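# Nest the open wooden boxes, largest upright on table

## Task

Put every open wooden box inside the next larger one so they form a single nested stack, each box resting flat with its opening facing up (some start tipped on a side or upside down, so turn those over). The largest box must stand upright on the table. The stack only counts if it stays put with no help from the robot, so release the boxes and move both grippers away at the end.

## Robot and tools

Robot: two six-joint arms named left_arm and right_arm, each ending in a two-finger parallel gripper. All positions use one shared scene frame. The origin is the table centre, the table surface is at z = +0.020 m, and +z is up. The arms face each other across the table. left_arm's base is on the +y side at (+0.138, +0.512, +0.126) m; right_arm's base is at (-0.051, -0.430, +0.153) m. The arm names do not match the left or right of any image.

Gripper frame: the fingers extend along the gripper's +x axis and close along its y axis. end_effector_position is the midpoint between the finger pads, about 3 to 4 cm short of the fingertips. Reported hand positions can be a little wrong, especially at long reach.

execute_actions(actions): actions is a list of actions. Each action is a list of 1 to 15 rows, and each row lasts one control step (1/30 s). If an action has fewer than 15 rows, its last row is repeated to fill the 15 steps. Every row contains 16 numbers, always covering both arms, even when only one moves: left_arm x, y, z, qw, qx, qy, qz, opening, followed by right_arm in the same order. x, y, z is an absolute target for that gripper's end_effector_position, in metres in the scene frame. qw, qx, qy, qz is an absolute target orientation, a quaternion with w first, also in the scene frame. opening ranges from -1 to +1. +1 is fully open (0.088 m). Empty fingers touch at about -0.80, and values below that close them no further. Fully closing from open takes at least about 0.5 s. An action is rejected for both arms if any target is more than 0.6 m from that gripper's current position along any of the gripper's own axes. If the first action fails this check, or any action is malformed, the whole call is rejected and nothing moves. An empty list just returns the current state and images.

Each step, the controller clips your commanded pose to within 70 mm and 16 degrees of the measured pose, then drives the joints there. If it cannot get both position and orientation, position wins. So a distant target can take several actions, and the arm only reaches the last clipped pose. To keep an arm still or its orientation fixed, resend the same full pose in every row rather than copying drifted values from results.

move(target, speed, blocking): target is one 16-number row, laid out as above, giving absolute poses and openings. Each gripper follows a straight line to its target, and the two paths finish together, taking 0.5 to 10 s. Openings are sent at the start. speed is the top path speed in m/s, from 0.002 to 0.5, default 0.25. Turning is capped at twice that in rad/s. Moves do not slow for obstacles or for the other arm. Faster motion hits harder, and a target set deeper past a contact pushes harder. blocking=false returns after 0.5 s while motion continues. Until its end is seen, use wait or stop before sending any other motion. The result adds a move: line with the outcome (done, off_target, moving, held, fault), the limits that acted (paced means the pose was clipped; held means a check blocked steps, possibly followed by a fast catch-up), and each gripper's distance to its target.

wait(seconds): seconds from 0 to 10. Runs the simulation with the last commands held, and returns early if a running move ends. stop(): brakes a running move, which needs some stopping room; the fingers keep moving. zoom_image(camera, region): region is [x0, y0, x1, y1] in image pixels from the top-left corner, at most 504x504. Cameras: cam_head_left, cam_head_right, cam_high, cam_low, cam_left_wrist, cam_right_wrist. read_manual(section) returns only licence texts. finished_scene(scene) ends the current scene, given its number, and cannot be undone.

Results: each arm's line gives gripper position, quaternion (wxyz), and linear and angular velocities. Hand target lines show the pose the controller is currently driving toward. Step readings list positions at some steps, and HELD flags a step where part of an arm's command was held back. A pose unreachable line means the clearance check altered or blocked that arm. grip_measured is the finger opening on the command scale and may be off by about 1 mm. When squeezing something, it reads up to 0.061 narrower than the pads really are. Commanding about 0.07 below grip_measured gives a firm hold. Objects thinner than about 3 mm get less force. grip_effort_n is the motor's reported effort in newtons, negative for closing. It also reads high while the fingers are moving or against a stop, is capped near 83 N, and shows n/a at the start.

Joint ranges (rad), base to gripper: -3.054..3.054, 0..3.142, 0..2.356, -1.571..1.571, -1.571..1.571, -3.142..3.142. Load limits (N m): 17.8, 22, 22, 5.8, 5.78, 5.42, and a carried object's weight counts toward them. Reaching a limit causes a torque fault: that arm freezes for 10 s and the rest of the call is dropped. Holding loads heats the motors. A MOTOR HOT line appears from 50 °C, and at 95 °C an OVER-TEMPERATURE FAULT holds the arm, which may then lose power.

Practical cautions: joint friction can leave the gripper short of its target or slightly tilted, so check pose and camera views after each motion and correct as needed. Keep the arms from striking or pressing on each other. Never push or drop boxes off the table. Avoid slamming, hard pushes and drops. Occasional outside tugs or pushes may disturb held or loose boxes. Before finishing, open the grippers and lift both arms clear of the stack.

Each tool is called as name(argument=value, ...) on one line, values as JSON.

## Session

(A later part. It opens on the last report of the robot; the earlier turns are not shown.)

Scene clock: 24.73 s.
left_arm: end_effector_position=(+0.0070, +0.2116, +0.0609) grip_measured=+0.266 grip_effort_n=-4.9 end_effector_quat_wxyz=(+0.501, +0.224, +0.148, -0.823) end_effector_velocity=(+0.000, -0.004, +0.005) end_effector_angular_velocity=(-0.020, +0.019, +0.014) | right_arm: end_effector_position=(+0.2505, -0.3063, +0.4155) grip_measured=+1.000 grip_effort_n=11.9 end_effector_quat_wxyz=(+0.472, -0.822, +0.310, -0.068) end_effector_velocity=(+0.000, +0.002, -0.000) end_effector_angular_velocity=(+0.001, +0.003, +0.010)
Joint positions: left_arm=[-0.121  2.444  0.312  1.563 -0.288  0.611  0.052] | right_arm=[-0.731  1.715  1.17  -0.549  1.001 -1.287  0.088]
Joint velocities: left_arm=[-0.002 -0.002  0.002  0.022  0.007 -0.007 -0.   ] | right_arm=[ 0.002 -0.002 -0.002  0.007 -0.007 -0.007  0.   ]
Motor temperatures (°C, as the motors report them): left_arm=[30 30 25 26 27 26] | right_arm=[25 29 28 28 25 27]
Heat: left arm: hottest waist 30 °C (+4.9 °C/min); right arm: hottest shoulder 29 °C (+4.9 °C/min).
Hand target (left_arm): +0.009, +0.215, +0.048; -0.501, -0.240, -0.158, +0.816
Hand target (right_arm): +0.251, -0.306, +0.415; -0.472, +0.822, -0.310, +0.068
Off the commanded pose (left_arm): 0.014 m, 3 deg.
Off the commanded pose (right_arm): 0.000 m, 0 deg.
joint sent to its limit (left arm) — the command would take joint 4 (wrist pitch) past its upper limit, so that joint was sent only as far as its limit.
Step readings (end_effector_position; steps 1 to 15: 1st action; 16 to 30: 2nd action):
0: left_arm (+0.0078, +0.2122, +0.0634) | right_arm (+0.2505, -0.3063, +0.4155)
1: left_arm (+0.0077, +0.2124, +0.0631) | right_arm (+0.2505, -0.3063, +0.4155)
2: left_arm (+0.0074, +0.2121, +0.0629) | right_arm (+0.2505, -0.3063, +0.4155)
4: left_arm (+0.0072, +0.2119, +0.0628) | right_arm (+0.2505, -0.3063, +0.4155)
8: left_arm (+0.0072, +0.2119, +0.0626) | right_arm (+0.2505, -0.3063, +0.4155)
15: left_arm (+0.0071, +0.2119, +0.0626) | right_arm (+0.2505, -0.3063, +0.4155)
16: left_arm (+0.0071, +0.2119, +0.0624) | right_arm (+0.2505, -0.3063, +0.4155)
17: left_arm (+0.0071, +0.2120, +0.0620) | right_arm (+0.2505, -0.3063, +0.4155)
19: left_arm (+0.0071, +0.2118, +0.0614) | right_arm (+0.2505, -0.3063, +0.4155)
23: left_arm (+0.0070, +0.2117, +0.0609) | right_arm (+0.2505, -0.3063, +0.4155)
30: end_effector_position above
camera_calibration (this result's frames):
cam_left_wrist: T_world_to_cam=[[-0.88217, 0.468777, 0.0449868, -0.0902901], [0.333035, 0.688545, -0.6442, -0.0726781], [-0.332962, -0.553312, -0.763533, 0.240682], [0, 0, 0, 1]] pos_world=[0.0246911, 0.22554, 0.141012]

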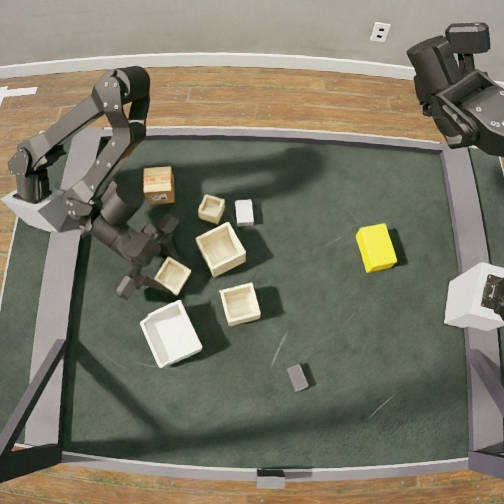

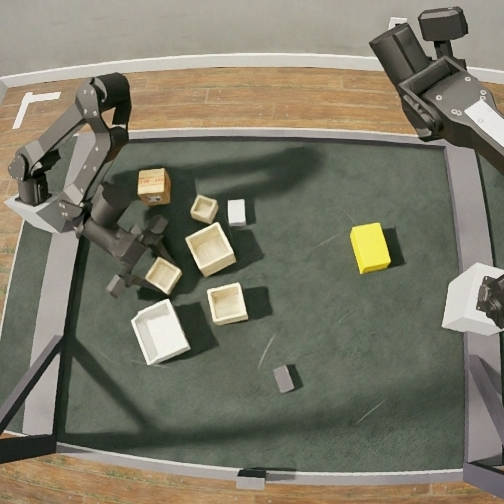

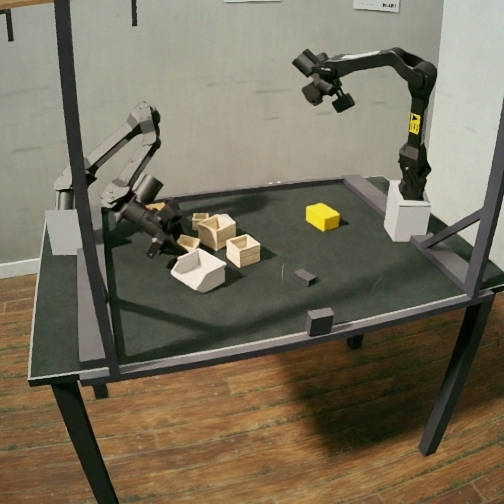

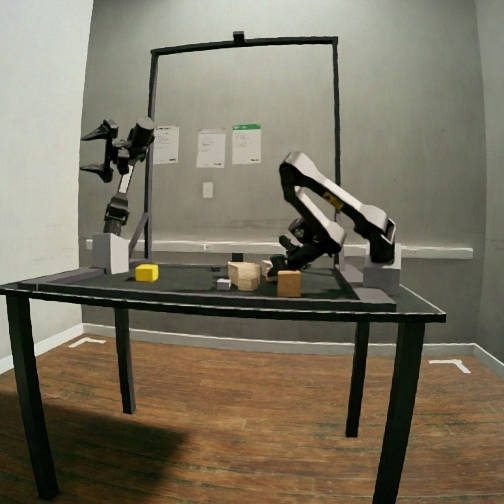

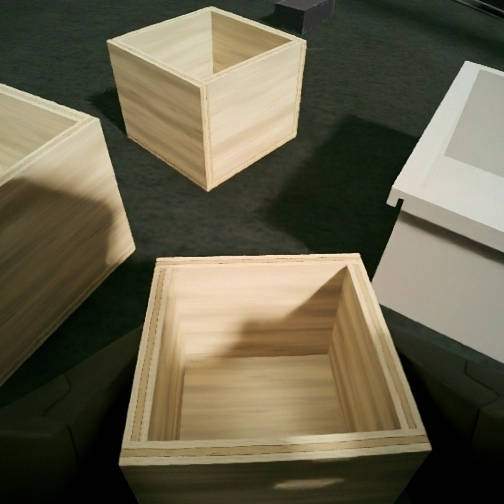

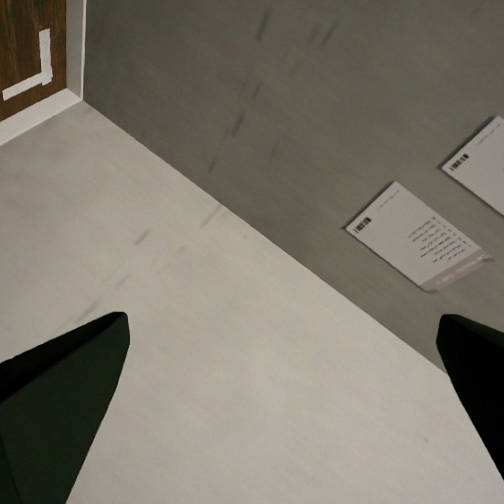

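execute_actions(actions=[[[0.0075,0.2125,0.058,0.5190,0.2183,0.1391,-0.8146,0.275, 0.2505,-0.3063,0.4155,0.472,-0.822,0.310,-0.068,1],[0.0075,0.2125,0.058,0.5190,0.2183,0.1391,-0.8146,0.28, 0.2505,-0.3063,0.4155,0.472,-0.822,0.310,-0.068,1],[0.0075,0.2125,0.058,0.5190,0.2183,0.1391,-0.8146,0.285, 0.2505,-0.3063,0.4155,0.472,-0.822,0.310,-0.068,1],[0.0075,0.2125,0.058,0.5190,0.2183,0.1391,-0.8146,0.29, 0.2505,-0.3063,0.4155,0.472,-0.822,0.310,-0.068,1],[0.0075,0.2125,0.058,0.5190,0.2183,0.1391,-0.8146,0.295, 0.2505,-0.3063,0.4155,0.472,-0.822,0.310,-0.068,1],[0.0075,0.2125,0.058,0.5190,0.2183,0.1391,-0.8146,0.30, 0.2505,-0.3063,0.4155,0.472,-0.822,0.310,-0.068,1],[0.0075,0.2125,0.058,0.5190,0.2183,0.1391,-0.8146,0.31, 0.2505,-0.3063,0.4155,0.472,-0.822,0.310,-0.068,1],[0.0075,0.2125,0.058,0.5190,0.2183,0.1391,-0.8146,0.33, 0.2505,-0.3063,0.4155,0.472,-0.822,0.310,-0.068,1],[0.0075,0.2125,0.058,0.5190,0.2183,0.1391,-0.8146,0.4, 0.2505,-0.3063,0.4155,0.472,-0.822,0.310,-0.068,1],[0.0075,0.2125,0.058,0.5190,0.2183,0.1391,-0.8146,0.5, 0.2505,-0.3063,0.4155,0.472,-0.822,0.310,-0.068,1],[0.0075,0.2125,0.058,0.5190,0.2183,0.1391,-0.8146,0.6, 0.2505,-0.3063,0.4155,0.472,-0.822,0.310,-0.068,1]]])

Scene clock: 28.33 s.
left_arm: end_effector_position=(+0.0092, +0.2113, +0.0598) grip_measured=+0.550 grip_effort_n=15.6 end_effector_quat_wxyz=(+0.509, +0.231, +0.149, -0.816) end_effector_velocity=(+0.002, +0.001, -0.002) end_effector_angular_velocity=(+0.014, -0.010, +0.013) | right_arm: end_effector_position=(+0.2505, -0.3063, +0.4155) grip_measured=+1.000 grip_effort_n=12.3 end_effector_quat_wxyz=(+0.472, -0.822, +0.310, -0.068) end_effector_velocity=(+0.002, +0.002, -0.002) end_effector_angular_velocity=(+0.011, +0.010, +0.015)
Joint positions: left_arm=[-0.127  2.446  0.313  1.563 -0.319  0.608  0.066] | right_arm=[-0.731  1.715  1.17  -0.549  1.001 -1.287  0.088]
Joint velocities: left_arm=[-0.002 -0.002 -0.002 -0.007 -0.022 -0.007  0.022] | right_arm=[-0.002  0.002  0.002  0.007 -0.022 -0.007  0.   ]
Motor temperatures (°C, as the motors report them): left_arm=[30 29 25 26 27 26] | right_arm=[25 30 28 28 25 27]
Heat: left arm: hottest waist 30 °C (+4.2 °C/min); right arm: hottest shoulder 30 °C (+6.4 °C/min).
Hand target (left_arm): +0.008, +0.212, +0.058; -0.508, -0.232, -0.151, +0.816
Hand target (right_arm): +0.251, -0.306, +0.415; -0.472, +0.822, -0.310, +0.068
Off the commanded pose (left_arm): 0.003 m, 2 deg.
Off the commanded pose (right_arm): 0.000 m, 0 deg.
joint sent to its limit (left arm) — the command would take joint 4 (wrist pitch) past its upper limit, so that joint was sent only as far as its limit.
Step readings (end_effector_position):
0: left_arm (+0.0070, +0.2116, +0.0609) | right_arm (+0.2505, -0.3063, +0.4155)
1: left_arm (+0.0069, +0.2117, +0.0610) | right_arm (+0.2505, -0.3063, +0.4155)
2: left_arm (+0.0071, +0.2116, +0.0613) | right_arm (+0.2505, -0.3063, +0.4155)
4: left_arm (+0.0080, +0.2113, +0.0607) | right_arm (+0.2505, -0.3063, +0.4155)
8: left_arm (+0.0090, +0.2113, +0.0599) | right_arm (+0.2505, -0.3063, +0.4155)
15: end_effector_position above
camera_calibration (this result's frames):
cam_left_wrist: T_world_to_cam=[[-0.890989, 0.452781, 0.0335933, -0.0840517], [0.33121, 0.6988, -0.634018, -0.0766249], [-0.310546, -0.553777, -0.772588, 0.240833], [0, 0, 0, 1]] pos_world=[0.0252794, 0.22497, 0.140306]

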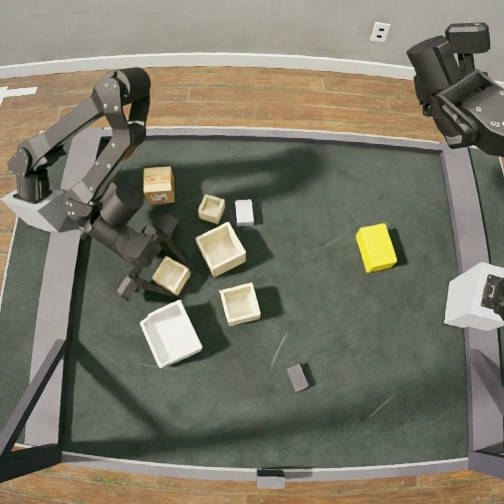

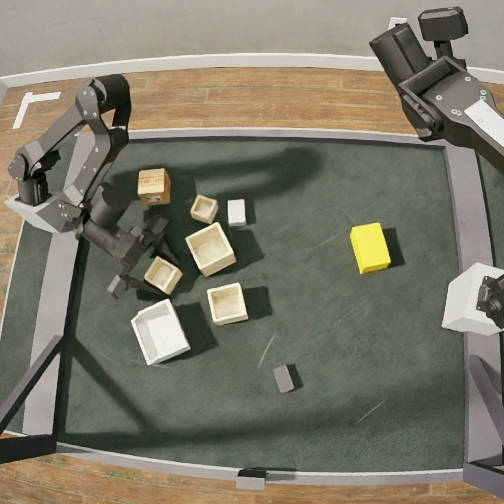

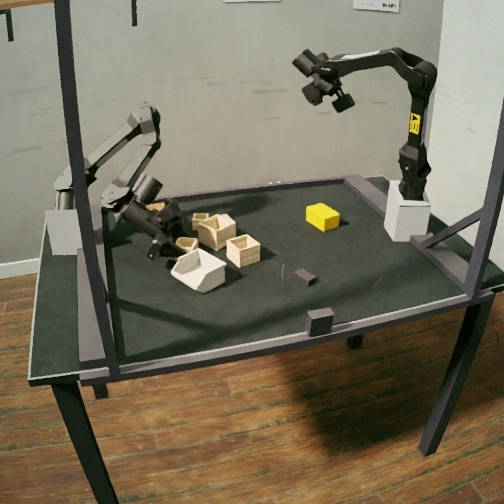

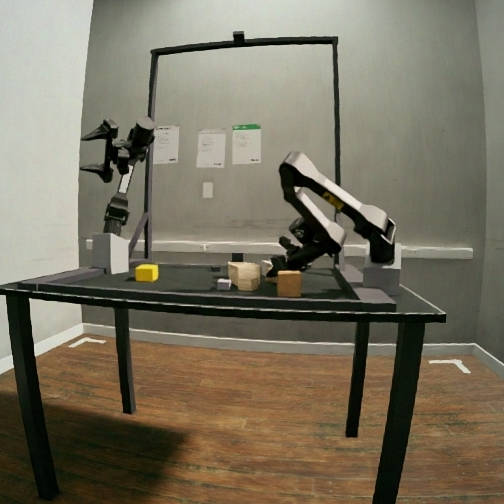

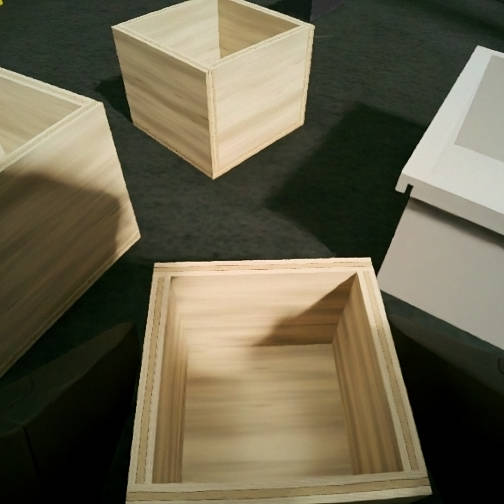

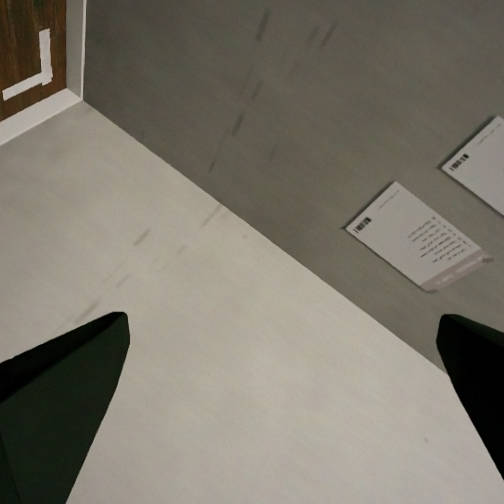

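move(target=[-0.001,0.1915,0.085,0.3642,0.6061,0.3642,-0.6061,0.65, 0.2505,-0.3063,0.4155,0.472,-0.822,0.310,-0.068,1], speed=0.35)

Scene clock: 30.60 s.
left_arm: end_effector_position=(+0.0034, +0.1909, +0.0890) grip_measured=+0.647 grip_effort_n=16.0 end_effector_quat_wxyz=(+0.369, +0.604, +0.361, -0.607) end_effector_velocity=(-0.000, +0.001, +0.002) end_effector_angular_velocity=(+0.011, +0.000, -0.002) | right_arm: end_effector_position=(+0.2505, -0.3063, +0.4155) grip_measured=+1.000 grip_effort_n=12.3 end_effector_quat_wxyz=(+0.472, -0.822, +0.310, -0.068) end_effector_velocity=(+0.001, +0.000, -0.002) end_effector_angular_velocity=(+0.000, +0.006, +0.004)
Joint positions: left_arm=[-0.308  2.301  1.285 -0.79  -0.662 -0.163  0.071] | right_arm=[-0.731  1.715  1.17  -0.549  1.001 -1.287  0.088]
Joint velocities: left_arm=[-0.002  0.002  0.012 -0.022  0.007 -0.007  0.   ] | right_arm=[-0.002  0.002 -0.002  0.007 -0.007 -0.007  0.   ]
Motor temperatures (°C, as the motors report them): left_arm=[30 30 25 26 27 26] | right_arm=[25 30 29 28 25 27]
Heat: left arm: hottest waist 30 °C (+3.9 °C/min); right arm: hottest shoulder 30 °C (+5.9 °C/min).
Hand target (left_arm): +0.001, +0.192, +0.086; +0.367, +0.607, +0.363, -0.604
Hand target (right_arm): +0.251, -0.306, +0.415; -0.472, +0.822, -0.310, +0.068
Off the commanded pose (left_arm): 0.006 m, 1 deg.
Off the commanded pose (right_arm): 0.000 m, 0 deg.
move: done
camera_calibration (this result's frames):
cam_left_wrist: T_world_to_cam=[[-0.890533, 0.454485, 0.0198652, -0.0800764], [0.437275, 0.843133, 0.312916, -0.154117], [0.125467, 0.287349, -0.949573, 0.103931], [0, 0, 0, 1]] pos_world=[-0.016959, 0.13647, 0.148507]

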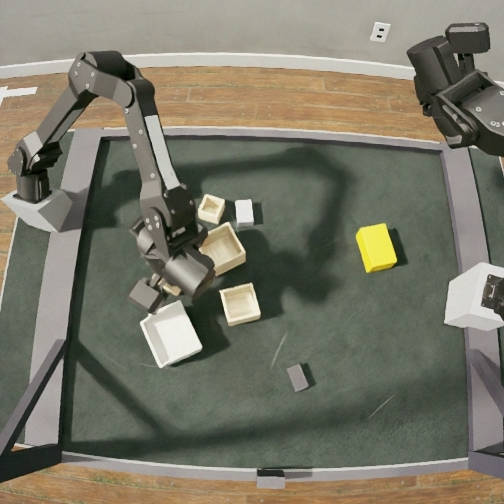

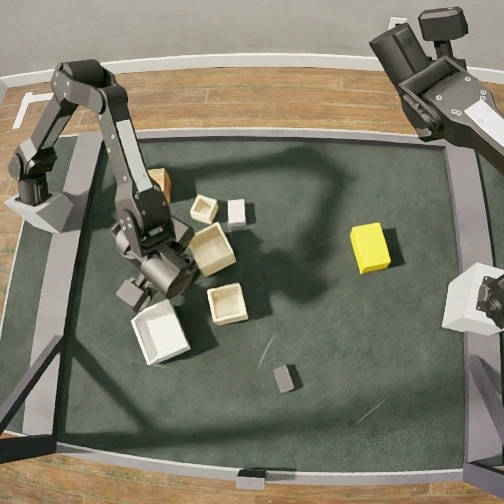

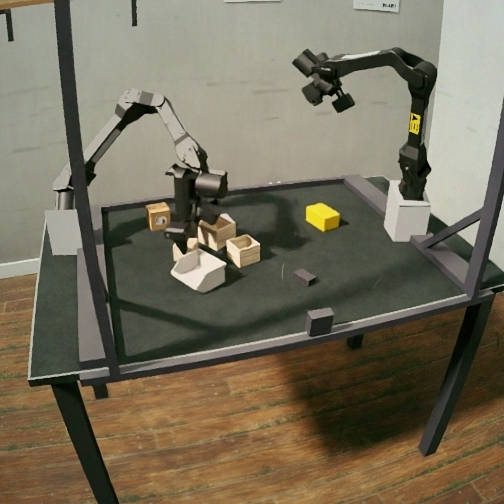

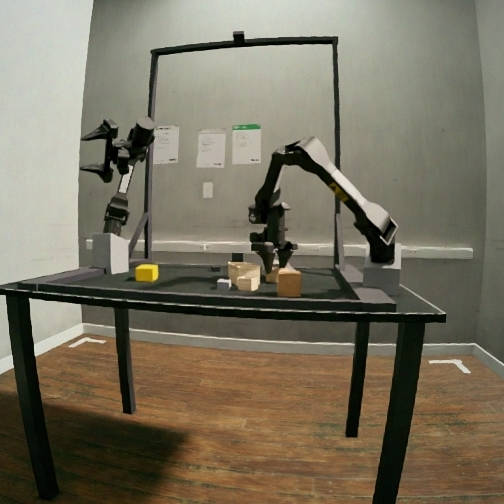

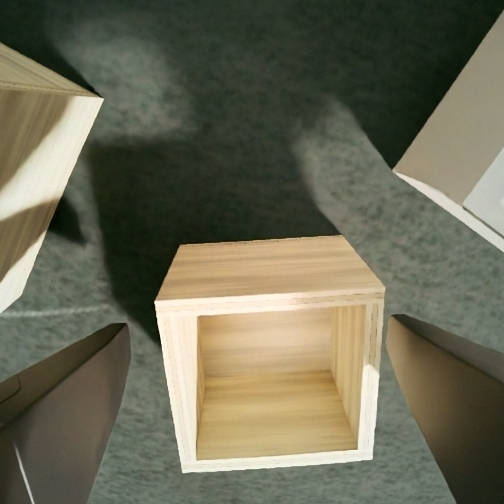

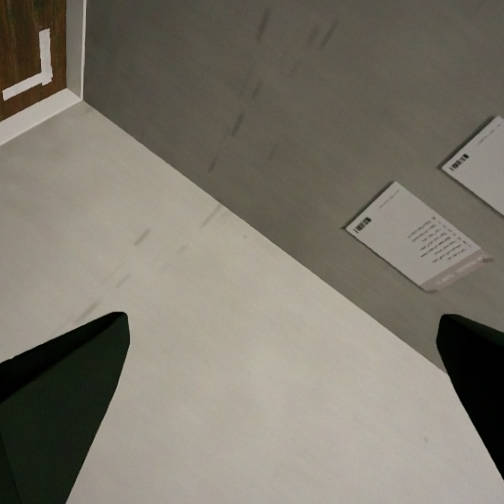

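execute_actions(actions=[[[0.004,0.199,0.080,0.3851,0.5930,0.3851,-0.5930,0.65, 0.2505,-0.3063,0.4155,0.472,-0.822,0.310,-0.068,1]]])

Scene clock: 31.53 s.
left_arm: end_effector_position=(+0.0025, +0.1959, +0.0828) grip_measured=+0.647 grip_effort_n=15.6 end_effector_quat_wxyz=(+0.386, +0.591, +0.382, -0.596) end_effector_velocity=(+0.002, +0.003, -0.000) end_effector_angular_velocity=(+0.002, -0.011, -0.002) | right_arm: end_effector_position=(+0.2505, -0.3063, +0.4155) grip_measured=+1.000 grip_effort_n=11.9 end_effector_quat_wxyz=(+0.472, -0.822, +0.310, -0.068) end_effector_velocity=(-0.001, -0.001, -0.001) end_effector_angular_velocity=(-0.005, +0.014, +0.002)
Joint positions: left_arm=[-0.304  2.302  1.254 -0.755 -0.657 -0.219  0.071] | right_arm=[-0.731  1.715  1.17  -0.549  1.001 -1.287  0.088]
Joint velocities: left_arm=[-0.002 -0.002 -0.007 -0.007 -0.007 -0.007  0.   ] | right_arm=[-0.002 -0.002 -0.002 -0.007 -0.007 -0.007  0.   ]
Motor temperatures (°C, as the motors report them): left_arm=[30 30 26 26 27 26] | right_arm=[25 30 29 28 25 27]
Heat: left arm: hottest waist 30 °C (+3.8 °C/min); right arm: hottest shoulder 30 °C (+5.7 °C/min).
Hand target (left_arm): +0.004, +0.199, +0.080; +0.385, +0.593, +0.385, -0.593
Hand target (right_arm): +0.251, -0.306, +0.415; -0.472, +0.822, -0.310, +0.068
Off the commanded pose (left_arm): 0.004 m, 1 deg.
Off the commanded pose (right_arm): 0.000 m, 0 deg.
Step readings (end_effector_position):
0: left_arm (+0.0034, +0.1909, +0.0891) | right_arm (+0.2505, -0.3063, +0.4155)
1: left_arm (+0.0033, +0.1912, +0.0888) | right_arm (+0.2505, -0.3063, +0.4155)
2: left_arm (+0.0026, +0.1915, +0.0879) | right_arm (+0.2505, -0.3063, +0.4155)
4: left_arm (+0.0022, +0.1929, +0.0860) | right_arm (+0.2505, -0.3063, +0.4155)
8: left_arm (+0.0027, +0.1960, +0.0832) | right_arm (+0.2505, -0.3063, +0.4155)
15: end_effector_position above
camera_calibration (this result's frames):
cam_left_wrist: T_world_to_cam=[[-0.916859, 0.398332, 0.0264768, -0.0724783], [0.386073, 0.867857, 0.312684, -0.160708], [0.101574, 0.296909, -0.949488, 0.094928], [0, 0, 0, 1]] pos_world=[-0.0140497, 0.140157, 0.142303]

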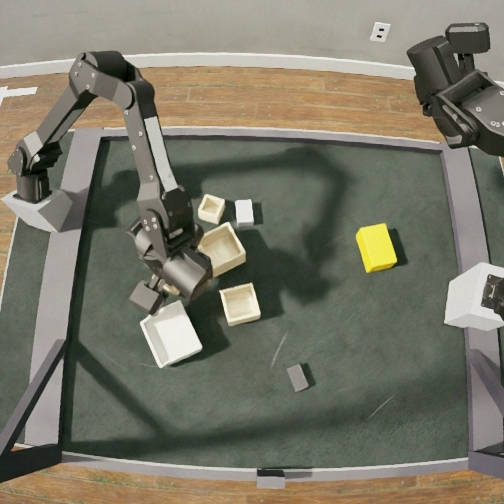

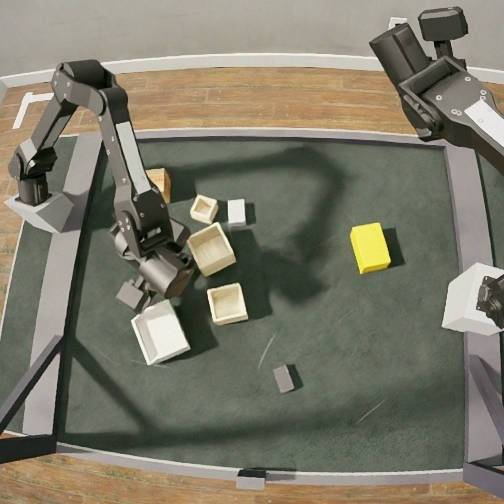

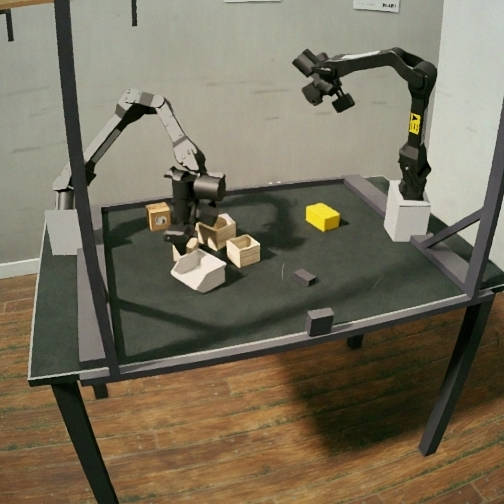

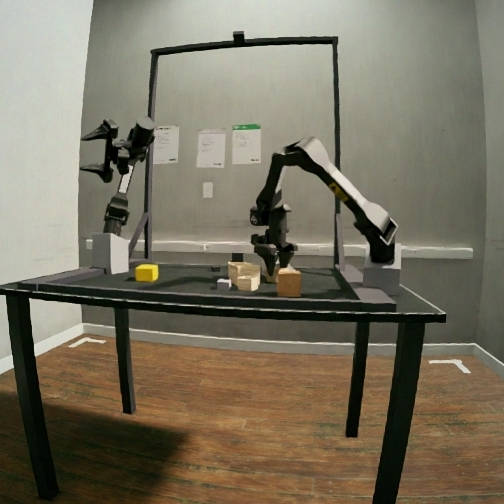

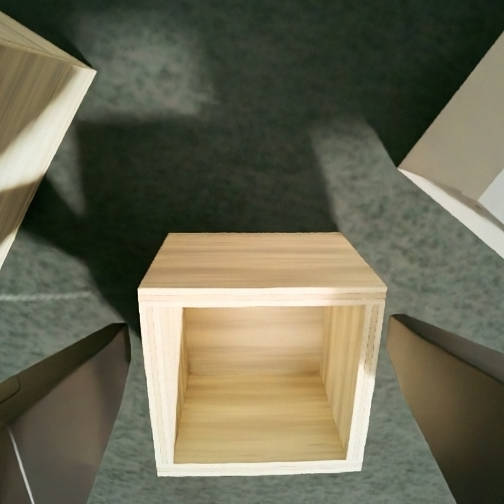

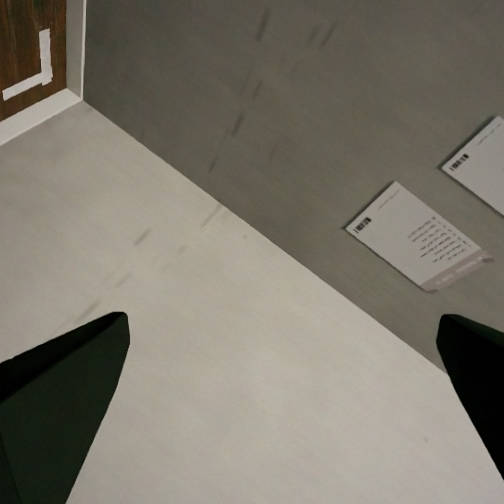

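zoom_image(camera="cam_left_wrist", region=[110, 220, 410, 504])

Region (110, 220, 410, 504) of cam_left_wrist's 504x504 image, scaled by 1.680, with more detail than that image has; it fills the top 477 rows of this view, and the rest is white.

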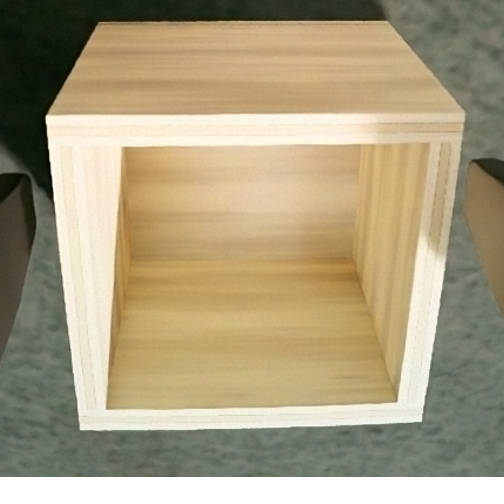

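move(target=[0.006,0.197,0.135,0.3851,0.5930,0.3851,-0.5930,0.55, 0.2505,-0.3063,0.4155,0.472,-0.822,0.310,-0.068,1], speed=0.3)

move(target=[0.162,0.133,0.13,0.4367,0.5561,0.4367,-0.5561,0.45, 0.2505,-0.3063,0.4155,0.472,-0.822,0.310,-0.068,1], speed=0.3)

Scene clock: 32.97 s.
left_arm: end_effector_position=(+0.0064, +0.1999, +0.1310) grip_measured=+0.553 grip_effort_n=-15.6 end_effector_quat_wxyz=(+0.381, +0.599, +0.382, -0.591) end_effector_velocity=(-0.001, +0.003, +0.002) end_effector_angular_velocity=(+0.015, +0.015, -0.010) | right_arm: end_effector_position=(+0.2505, -0.3063, +0.4155) grip_measured=+1.000 grip_effort_n=11.9 end_effector_quat_wxyz=(+0.472, -0.822, +0.310, -0.068) end_effector_velocity=(-0.001, -0.001, -0.001) end_effector_angular_velocity=(-0.005, +0.014, +0.002)
Joint positions: left_arm=[-0.383  2.246  1.344 -0.982 -0.634 -0.321  0.066] | right_arm=[-0.731  1.715  1.17  -0.549  1.001 -1.287  0.088]
Joint velocities: left_arm=[-0.002 -0.007 -0.002 -0.007  0.022  0.007 -0.   ] | right_arm=[-0.002 -0.002 -0.002 -0.007 -0.007 -0.007  0.   ]
Motor temperatures (°C, as the motors report them): left_arm=[30 30 26 26 27 26] | right_arm=[25 30 29 28 25 27]
Heat: left arm: hottest waist 30 °C (+3.6 °C/min); right arm: hottest shoulder 30 °C (+5.5 °C/min).
Hand target (left_arm): +0.006, +0.197, +0.135; +0.385, +0.593, +0.385, -0.593
Hand target (right_arm): +0.251, -0.306, +0.415; -0.472, +0.822, -0.310, +0.068
Off the commanded pose (left_arm): 0.005 m, 1 deg.
Off the commanded pose (right_arm): 0.000 m, 0 deg.
move: done
camera_calibration (this result's frames):
cam_left_wrist: T_world_to_cam=[[-0.914096, 0.404866, 0.0226223, -0.072571], [0.389007, 0.859807, 0.330764, -0.181483], [0.114465, 0.311151, -0.943442, 0.13539], [0, 0, 0, 1]] pos_world=[-0.011236, 0.143295, 0.189402]

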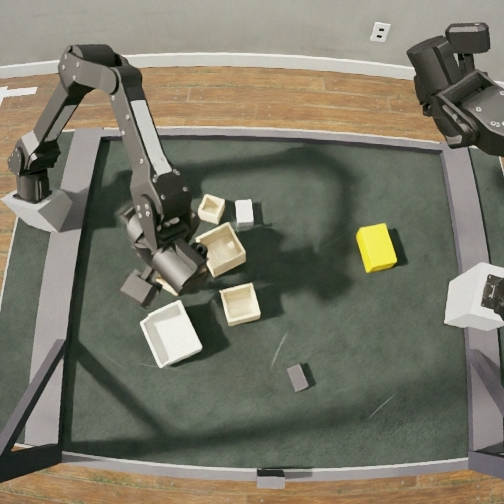

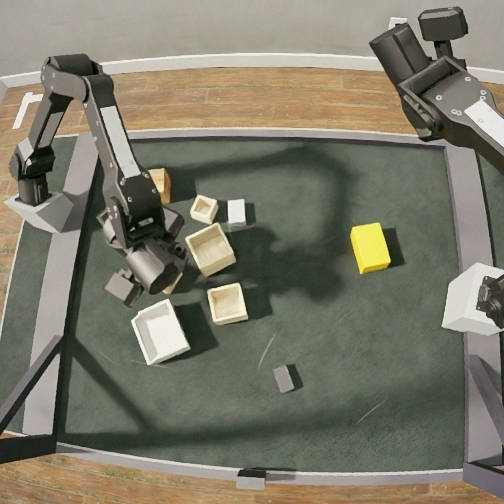

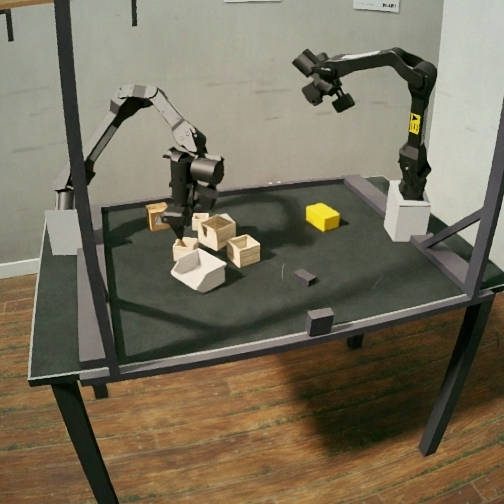

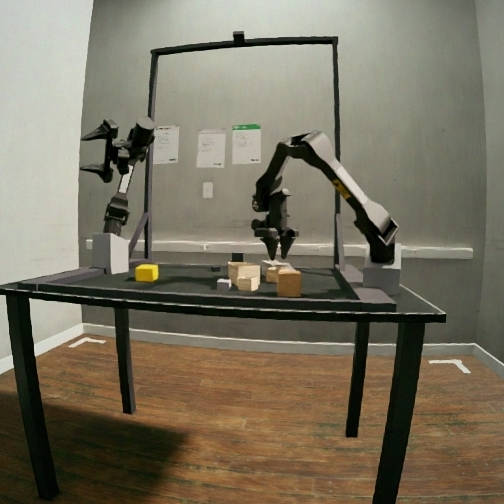

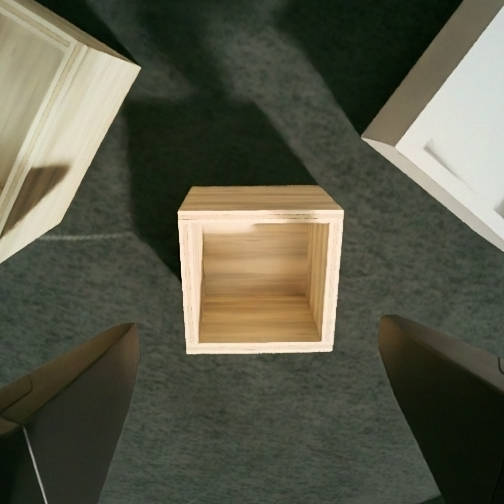

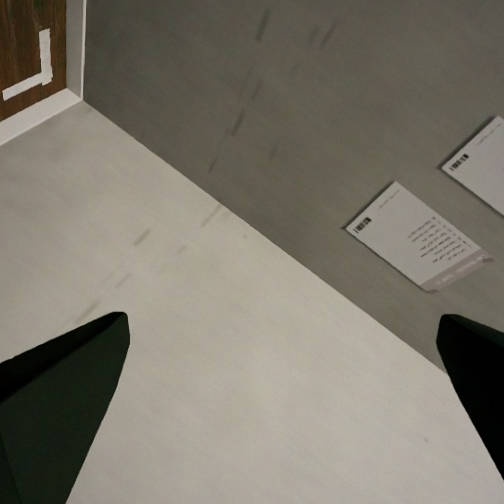

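Scene clock: 34.00 s.
left_arm: end_effector_position=(+0.1591, +0.1373, +0.1276) grip_measured=+0.453 grip_effort_n=-16.0 end_effector_quat_wxyz=(+0.434, +0.560, +0.436, -0.555) end_effector_velocity=(+0.001, +0.002, -0.002) end_effector_angular_velocity=(+0.008, -0.010, -0.013) | right_arm: end_effector_position=(+0.2505, -0.3063, +0.4155) grip_measured=+1.000 grip_effort_n=12.3 end_effector_quat_wxyz=(+0.472, -0.822, +0.310, -0.068) end_effector_velocity=(-0.001, -0.003, +0.000) end_effector_angular_velocity=(-0.013, +0.006, -0.007)
Joint positions: left_arm=[-0.019  1.969  1.377 -1.004 -0.692 -0.049  0.061] | right_arm=[-0.731  1.715  1.17  -0.549  1.001 -1.287  0.088]
Joint velocities: left_arm=[ 0.002  0.002 -0.002 -0.007 -0.007  0.007 -0.   ] | right_arm=[-0.002 -0.002 -0.002 -0.007  0.007 -0.007  0.   ]
Motor temperatures (°C, as the motors report them): left_arm=[30 30 26 26 27 26] | right_arm=[25 30 29 28 25 27]
Heat: left arm: hottest waist 30 °C (+3.5 °C/min); right arm: hottest shoulder 30 °C (+5.3 °C/min).
Hand target (left_arm): +0.162, +0.135, +0.130; +0.437, +0.556, +0.437, -0.556
Hand target (right_arm): +0.251, -0.306, +0.415; -0.472, +0.822, -0.310, +0.068
Off the commanded pose (left_arm): 0.006 m, 1 deg.
Off the commanded pose (right_arm): 0.000 m, 0 deg.
move: done
camera_calibration (this result's frames):
cam_left_wrist: T_world_to_cam=[[-0.973245, 0.2283, 0.025937, 0.125623], [0.223999, 0.917601, 0.32838, -0.167326], [0.0511694, 0.325404, -0.94419, 0.142428], [0, 0, 0, 1]] pos_world=[0.152455, 0.0785122, 0.186168]

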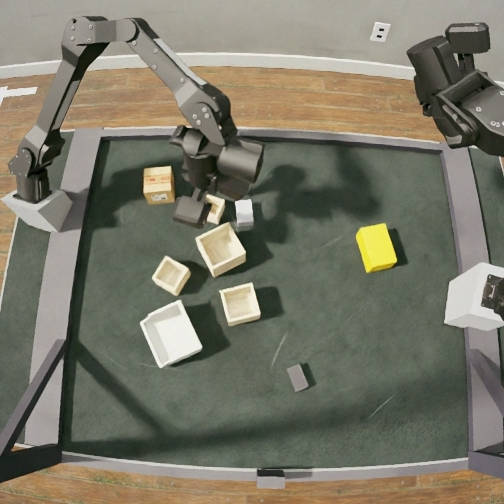

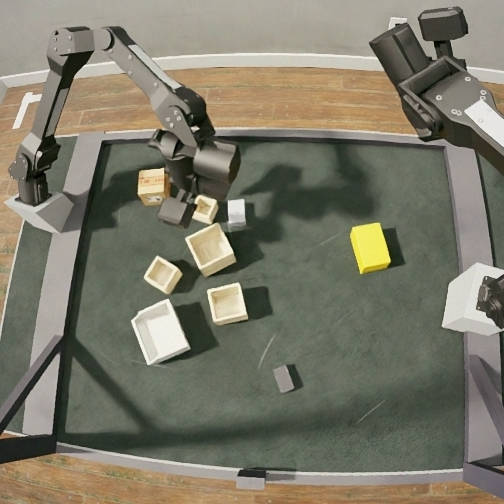

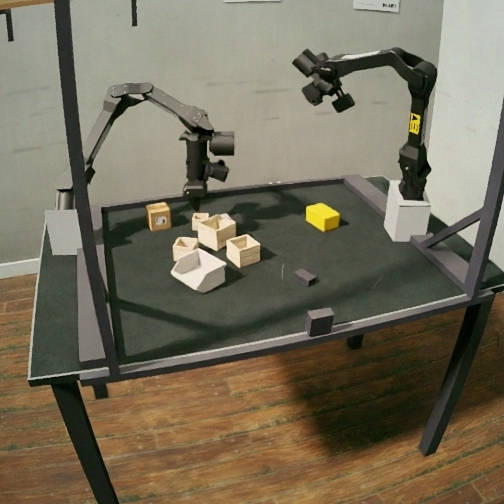

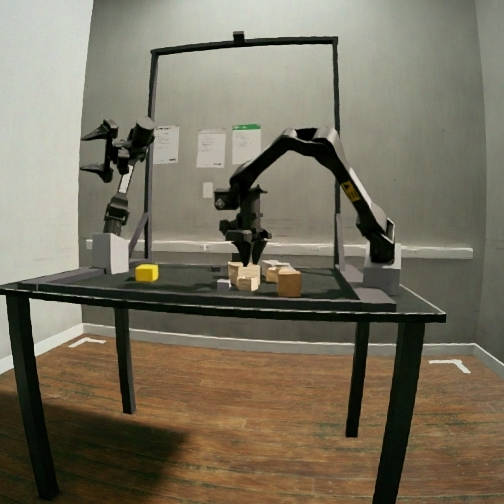

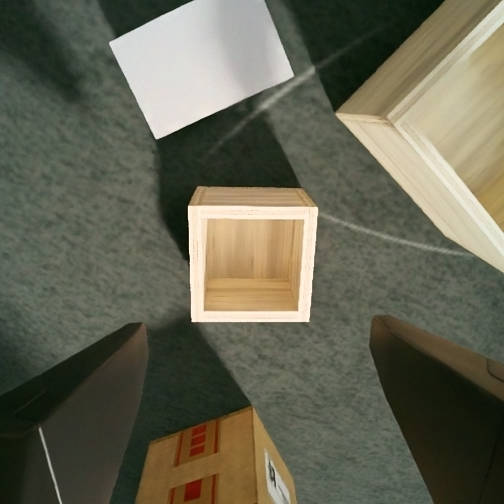

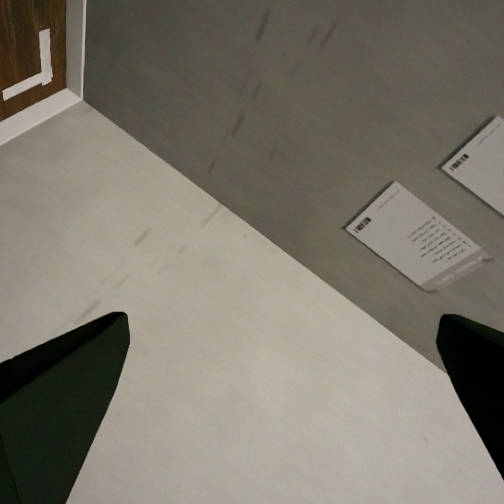

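move(target=[0.163,0.128,0.077,0.4367,0.5561,0.4367,-0.5561,0.45, 0.2505,-0.3063,0.4155,0.472,-0.822,0.310,-0.068,1], speed=0.15)

Scene clock: 35.03 s.
left_arm: end_effector_position=(+0.1661, +0.1239, +0.0838) grip_measured=+0.453 grip_effort_n=-15.6 end_effector_quat_wxyz=(+0.446, +0.548, +0.436, -0.557) end_effector_velocity=(+0.005, -0.000, +0.000) end_effector_angular_velocity=(-0.001, -0.037, +0.001) | right_arm: end_effector_position=(+0.2505, -0.3063, +0.4155) grip_measured=+1.000 grip_effort_n=12.3 end_effector_quat_wxyz=(+0.472, -0.822, +0.310, -0.068) end_effector_velocity=(-0.000, -0.000, +0.000) end_effector_angular_velocity=(-0.014, +0.018, +0.006)
Joint positions: left_arm=[ 0.079  2.012  1.322 -0.791 -0.69   0.078  0.061] | right_arm=[-0.731  1.715  1.17  -0.549  1.001 -1.287  0.088]
Joint velocities: left_arm=[-0.002  0.002  0.002 -0.007 -0.037 -0.007 -0.   ] | right_arm=[-0.002 -0.002  0.002 -0.007 -0.007 -0.022  0.   ]
Motor temperatures (°C, as the motors report them): left_arm=[31 30 26 26 27 26] | right_arm=[25 30 29 29 25 27]
Heat: left arm: hottest waist 31 °C (+5.1 °C/min); right arm: hottest shoulder 30 °C (+5.1 °C/min).
Hand target (left_arm): +0.163, +0.128, +0.077; +0.436, +0.556, +0.437, -0.556
Hand target (right_arm): +0.251, -0.306, +0.415; -0.472, +0.822, -0.310, +0.068
Off the commanded pose (left_arm): 0.009 m, 1 deg.
Off the commanded pose (right_arm): 0.000 m, 0 deg.
move: off_target (left_arm)
camera_calibration (this result's frames):
cam_left_wrist: T_world_to_cam=[[-0.977641, 0.208724, 0.0255429, 0.139903], [0.206486, 0.929918, 0.30433, -0.138833], [0.0397681, 0.3028, -0.952224, 0.110468], [0, 0, 0, 1]] pos_world=[0.161049, 0.0664524, 0.143868]

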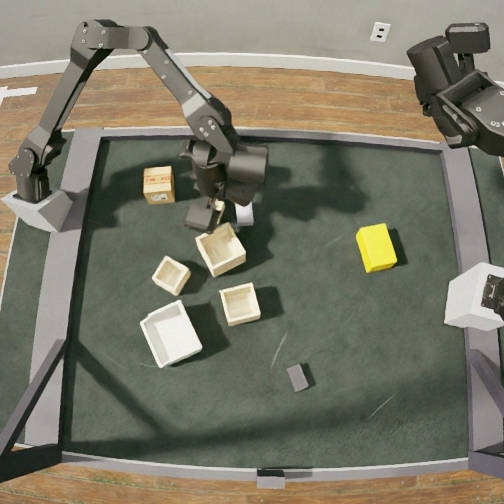

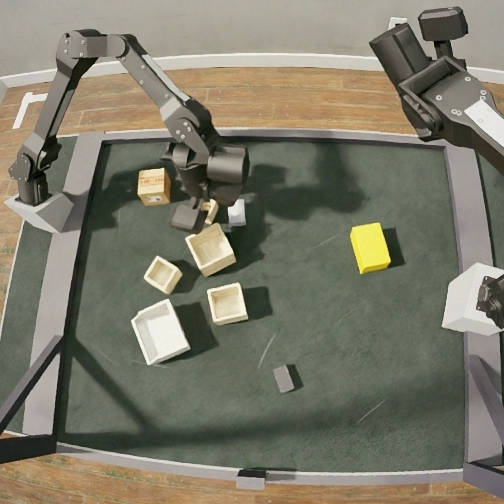

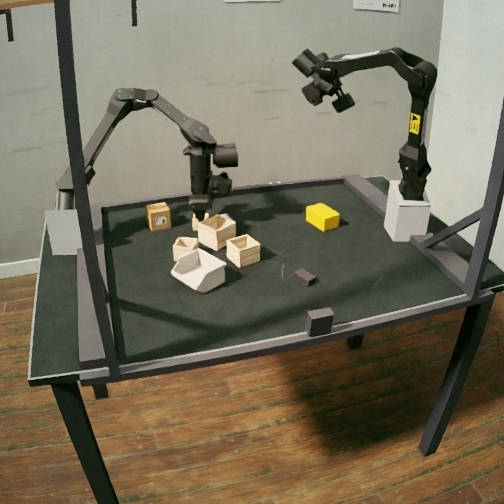

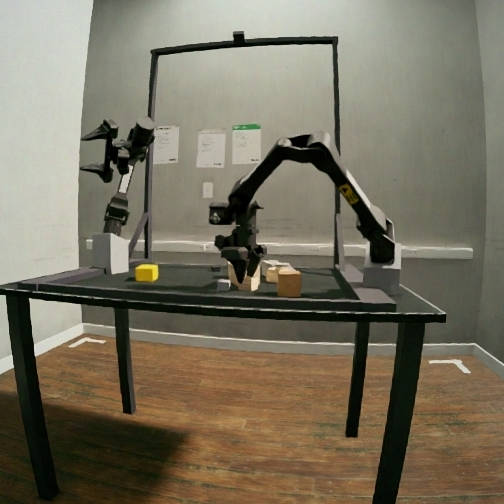

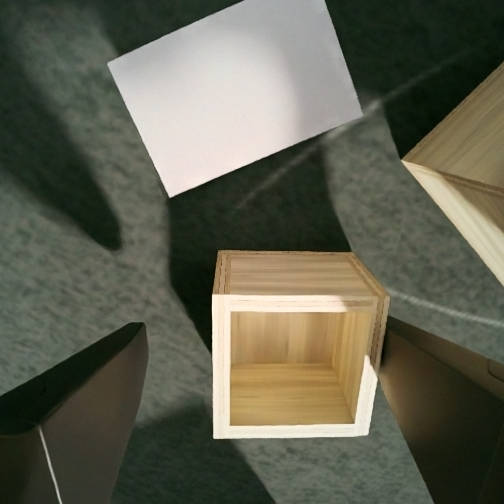

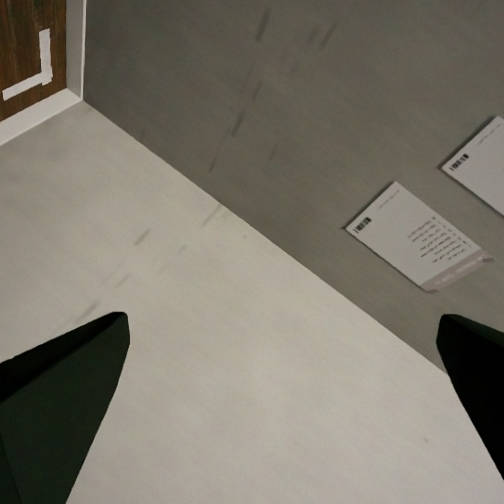

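execute_actions(actions=[[[0.158,0.135,0.075,0.4367,0.5561,0.4367,-0.5561,0.45, 0.2505,-0.3063,0.4155,0.472,-0.822,0.310,-0.068,1]]])

Scene clock: 35.60 s.
left_arm: end_effector_position=(+0.1614, +0.1311, +0.0785) grip_measured=+0.453 grip_effort_n=-16.0 end_effector_quat_wxyz=(+0.441, +0.552, +0.435, -0.557) end_effector_velocity=(+0.001, +0.002, +0.001) end_effector_angular_velocity=(+0.003, -0.008, +0.001) | right_arm: end_effector_position=(+0.2505, -0.3063, +0.4155) grip_measured=+1.000 grip_effort_n=12.3 end_effector_quat_wxyz=(+0.472, -0.822, +0.310, -0.068) end_effector_velocity=(-0.002, -0.001, -0.002) end_effector_angular_velocity=(-0.017, +0.010, -0.004)
Joint positions: left_arm=[ 0.076  2.012  1.286 -0.768 -0.69   0.078  0.061] | right_arm=[-0.731  1.715  1.17  -0.549  1.001 -1.287  0.088]
Joint velocities: left_arm=[-0.002 -0.002 -0.002 -0.007 -0.007 -0.007 -0.   ] | right_arm=[ 0.002 -0.002 -0.007 -0.007  0.007 -0.007  0.   ]
Motor temperatures (°C, as the motors report them): left_arm=[31 30 26 26 27 26] | right_arm=[25 30 29 29 25 27]
Heat: left arm: hottest waist 31 °C (+5.1 °C/min); right arm: hottest shoulder 30 °C (+5.1 °C/min).
Hand target (left_arm): +0.158, +0.135, +0.075; +0.437, +0.556, +0.437, -0.556
Hand target (right_arm): +0.251, -0.306, +0.415; -0.472, +0.822, -0.310, +0.068
Off the commanded pose (left_arm): 0.006 m, 1 deg.
Off the commanded pose (right_arm): 0.000 m, 0 deg.
Step readings (end_effector_position):
0: left_arm (+0.1660, +0.1238, +0.0837) | right_arm (+0.2505, -0.3063, +0.4155)
1: left_arm (+0.1657, +0.1240, +0.0832) | right_arm (+0.2505, -0.3063, +0.4155)
2: left_arm (+0.1647, +0.1250, +0.0822) | right_arm (+0.2505, -0.3063, +0.4155)
4: left_arm (+0.1635, +0.1280, +0.0803) | right_arm (+0.2505, -0.3063, +0.4155)
8: left_arm (+0.1617, +0.1316, +0.0783) | right_arm (+0.2505, -0.3063, +0.4155)
15: end_effector_position above
camera_calibration (this result's frames):
cam_left_wrist: T_world_to_cam=[[-0.975509, 0.218402, 0.0261369, 0.132231], [0.21555, 0.925498, 0.311434, -0.14443], [0.0438281, 0.30944, -0.949908, 0.101686], [0, 0, 0, 1]] pos_world=[0.155667, 0.0733246, 0.138117]

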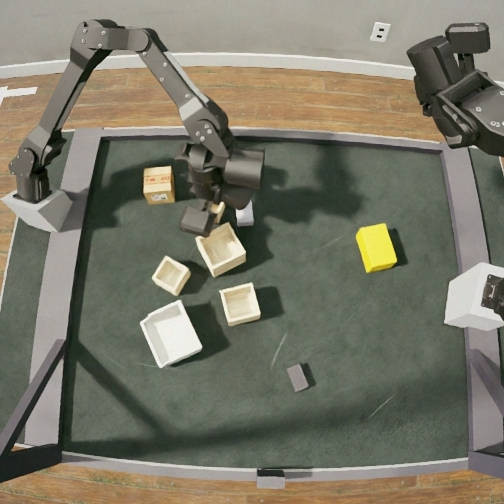

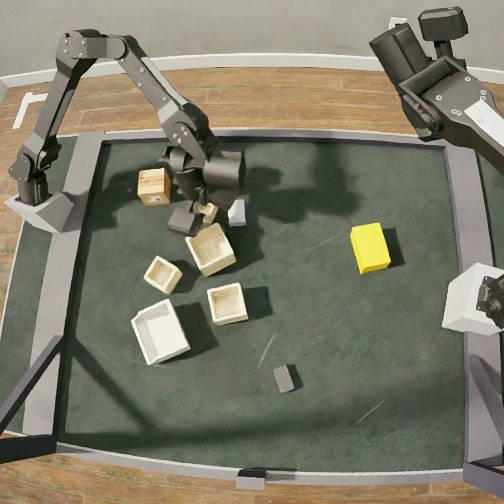

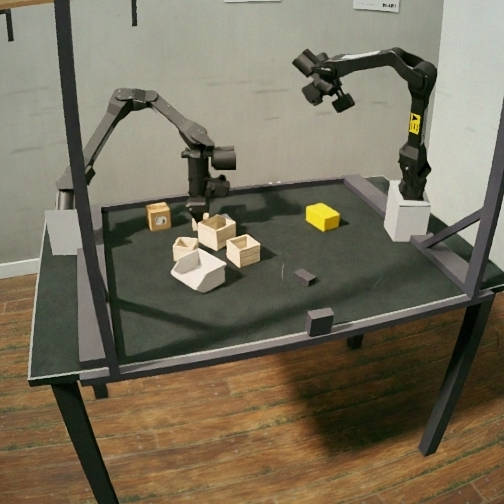

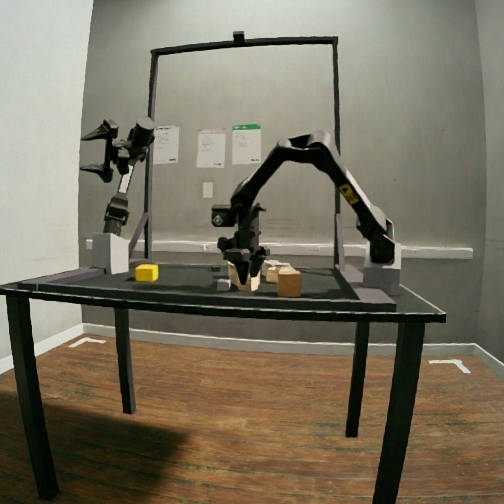

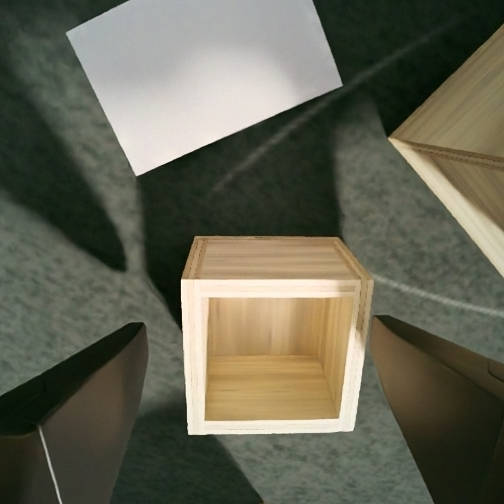

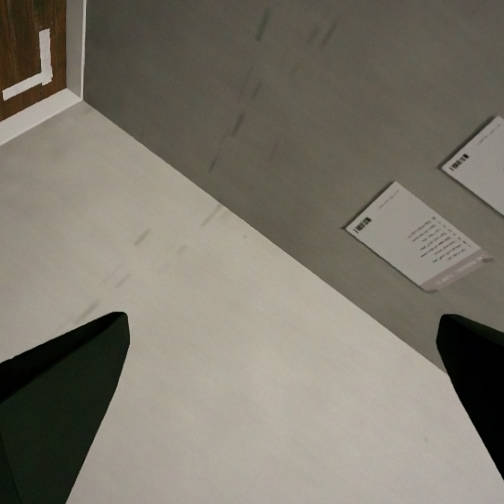

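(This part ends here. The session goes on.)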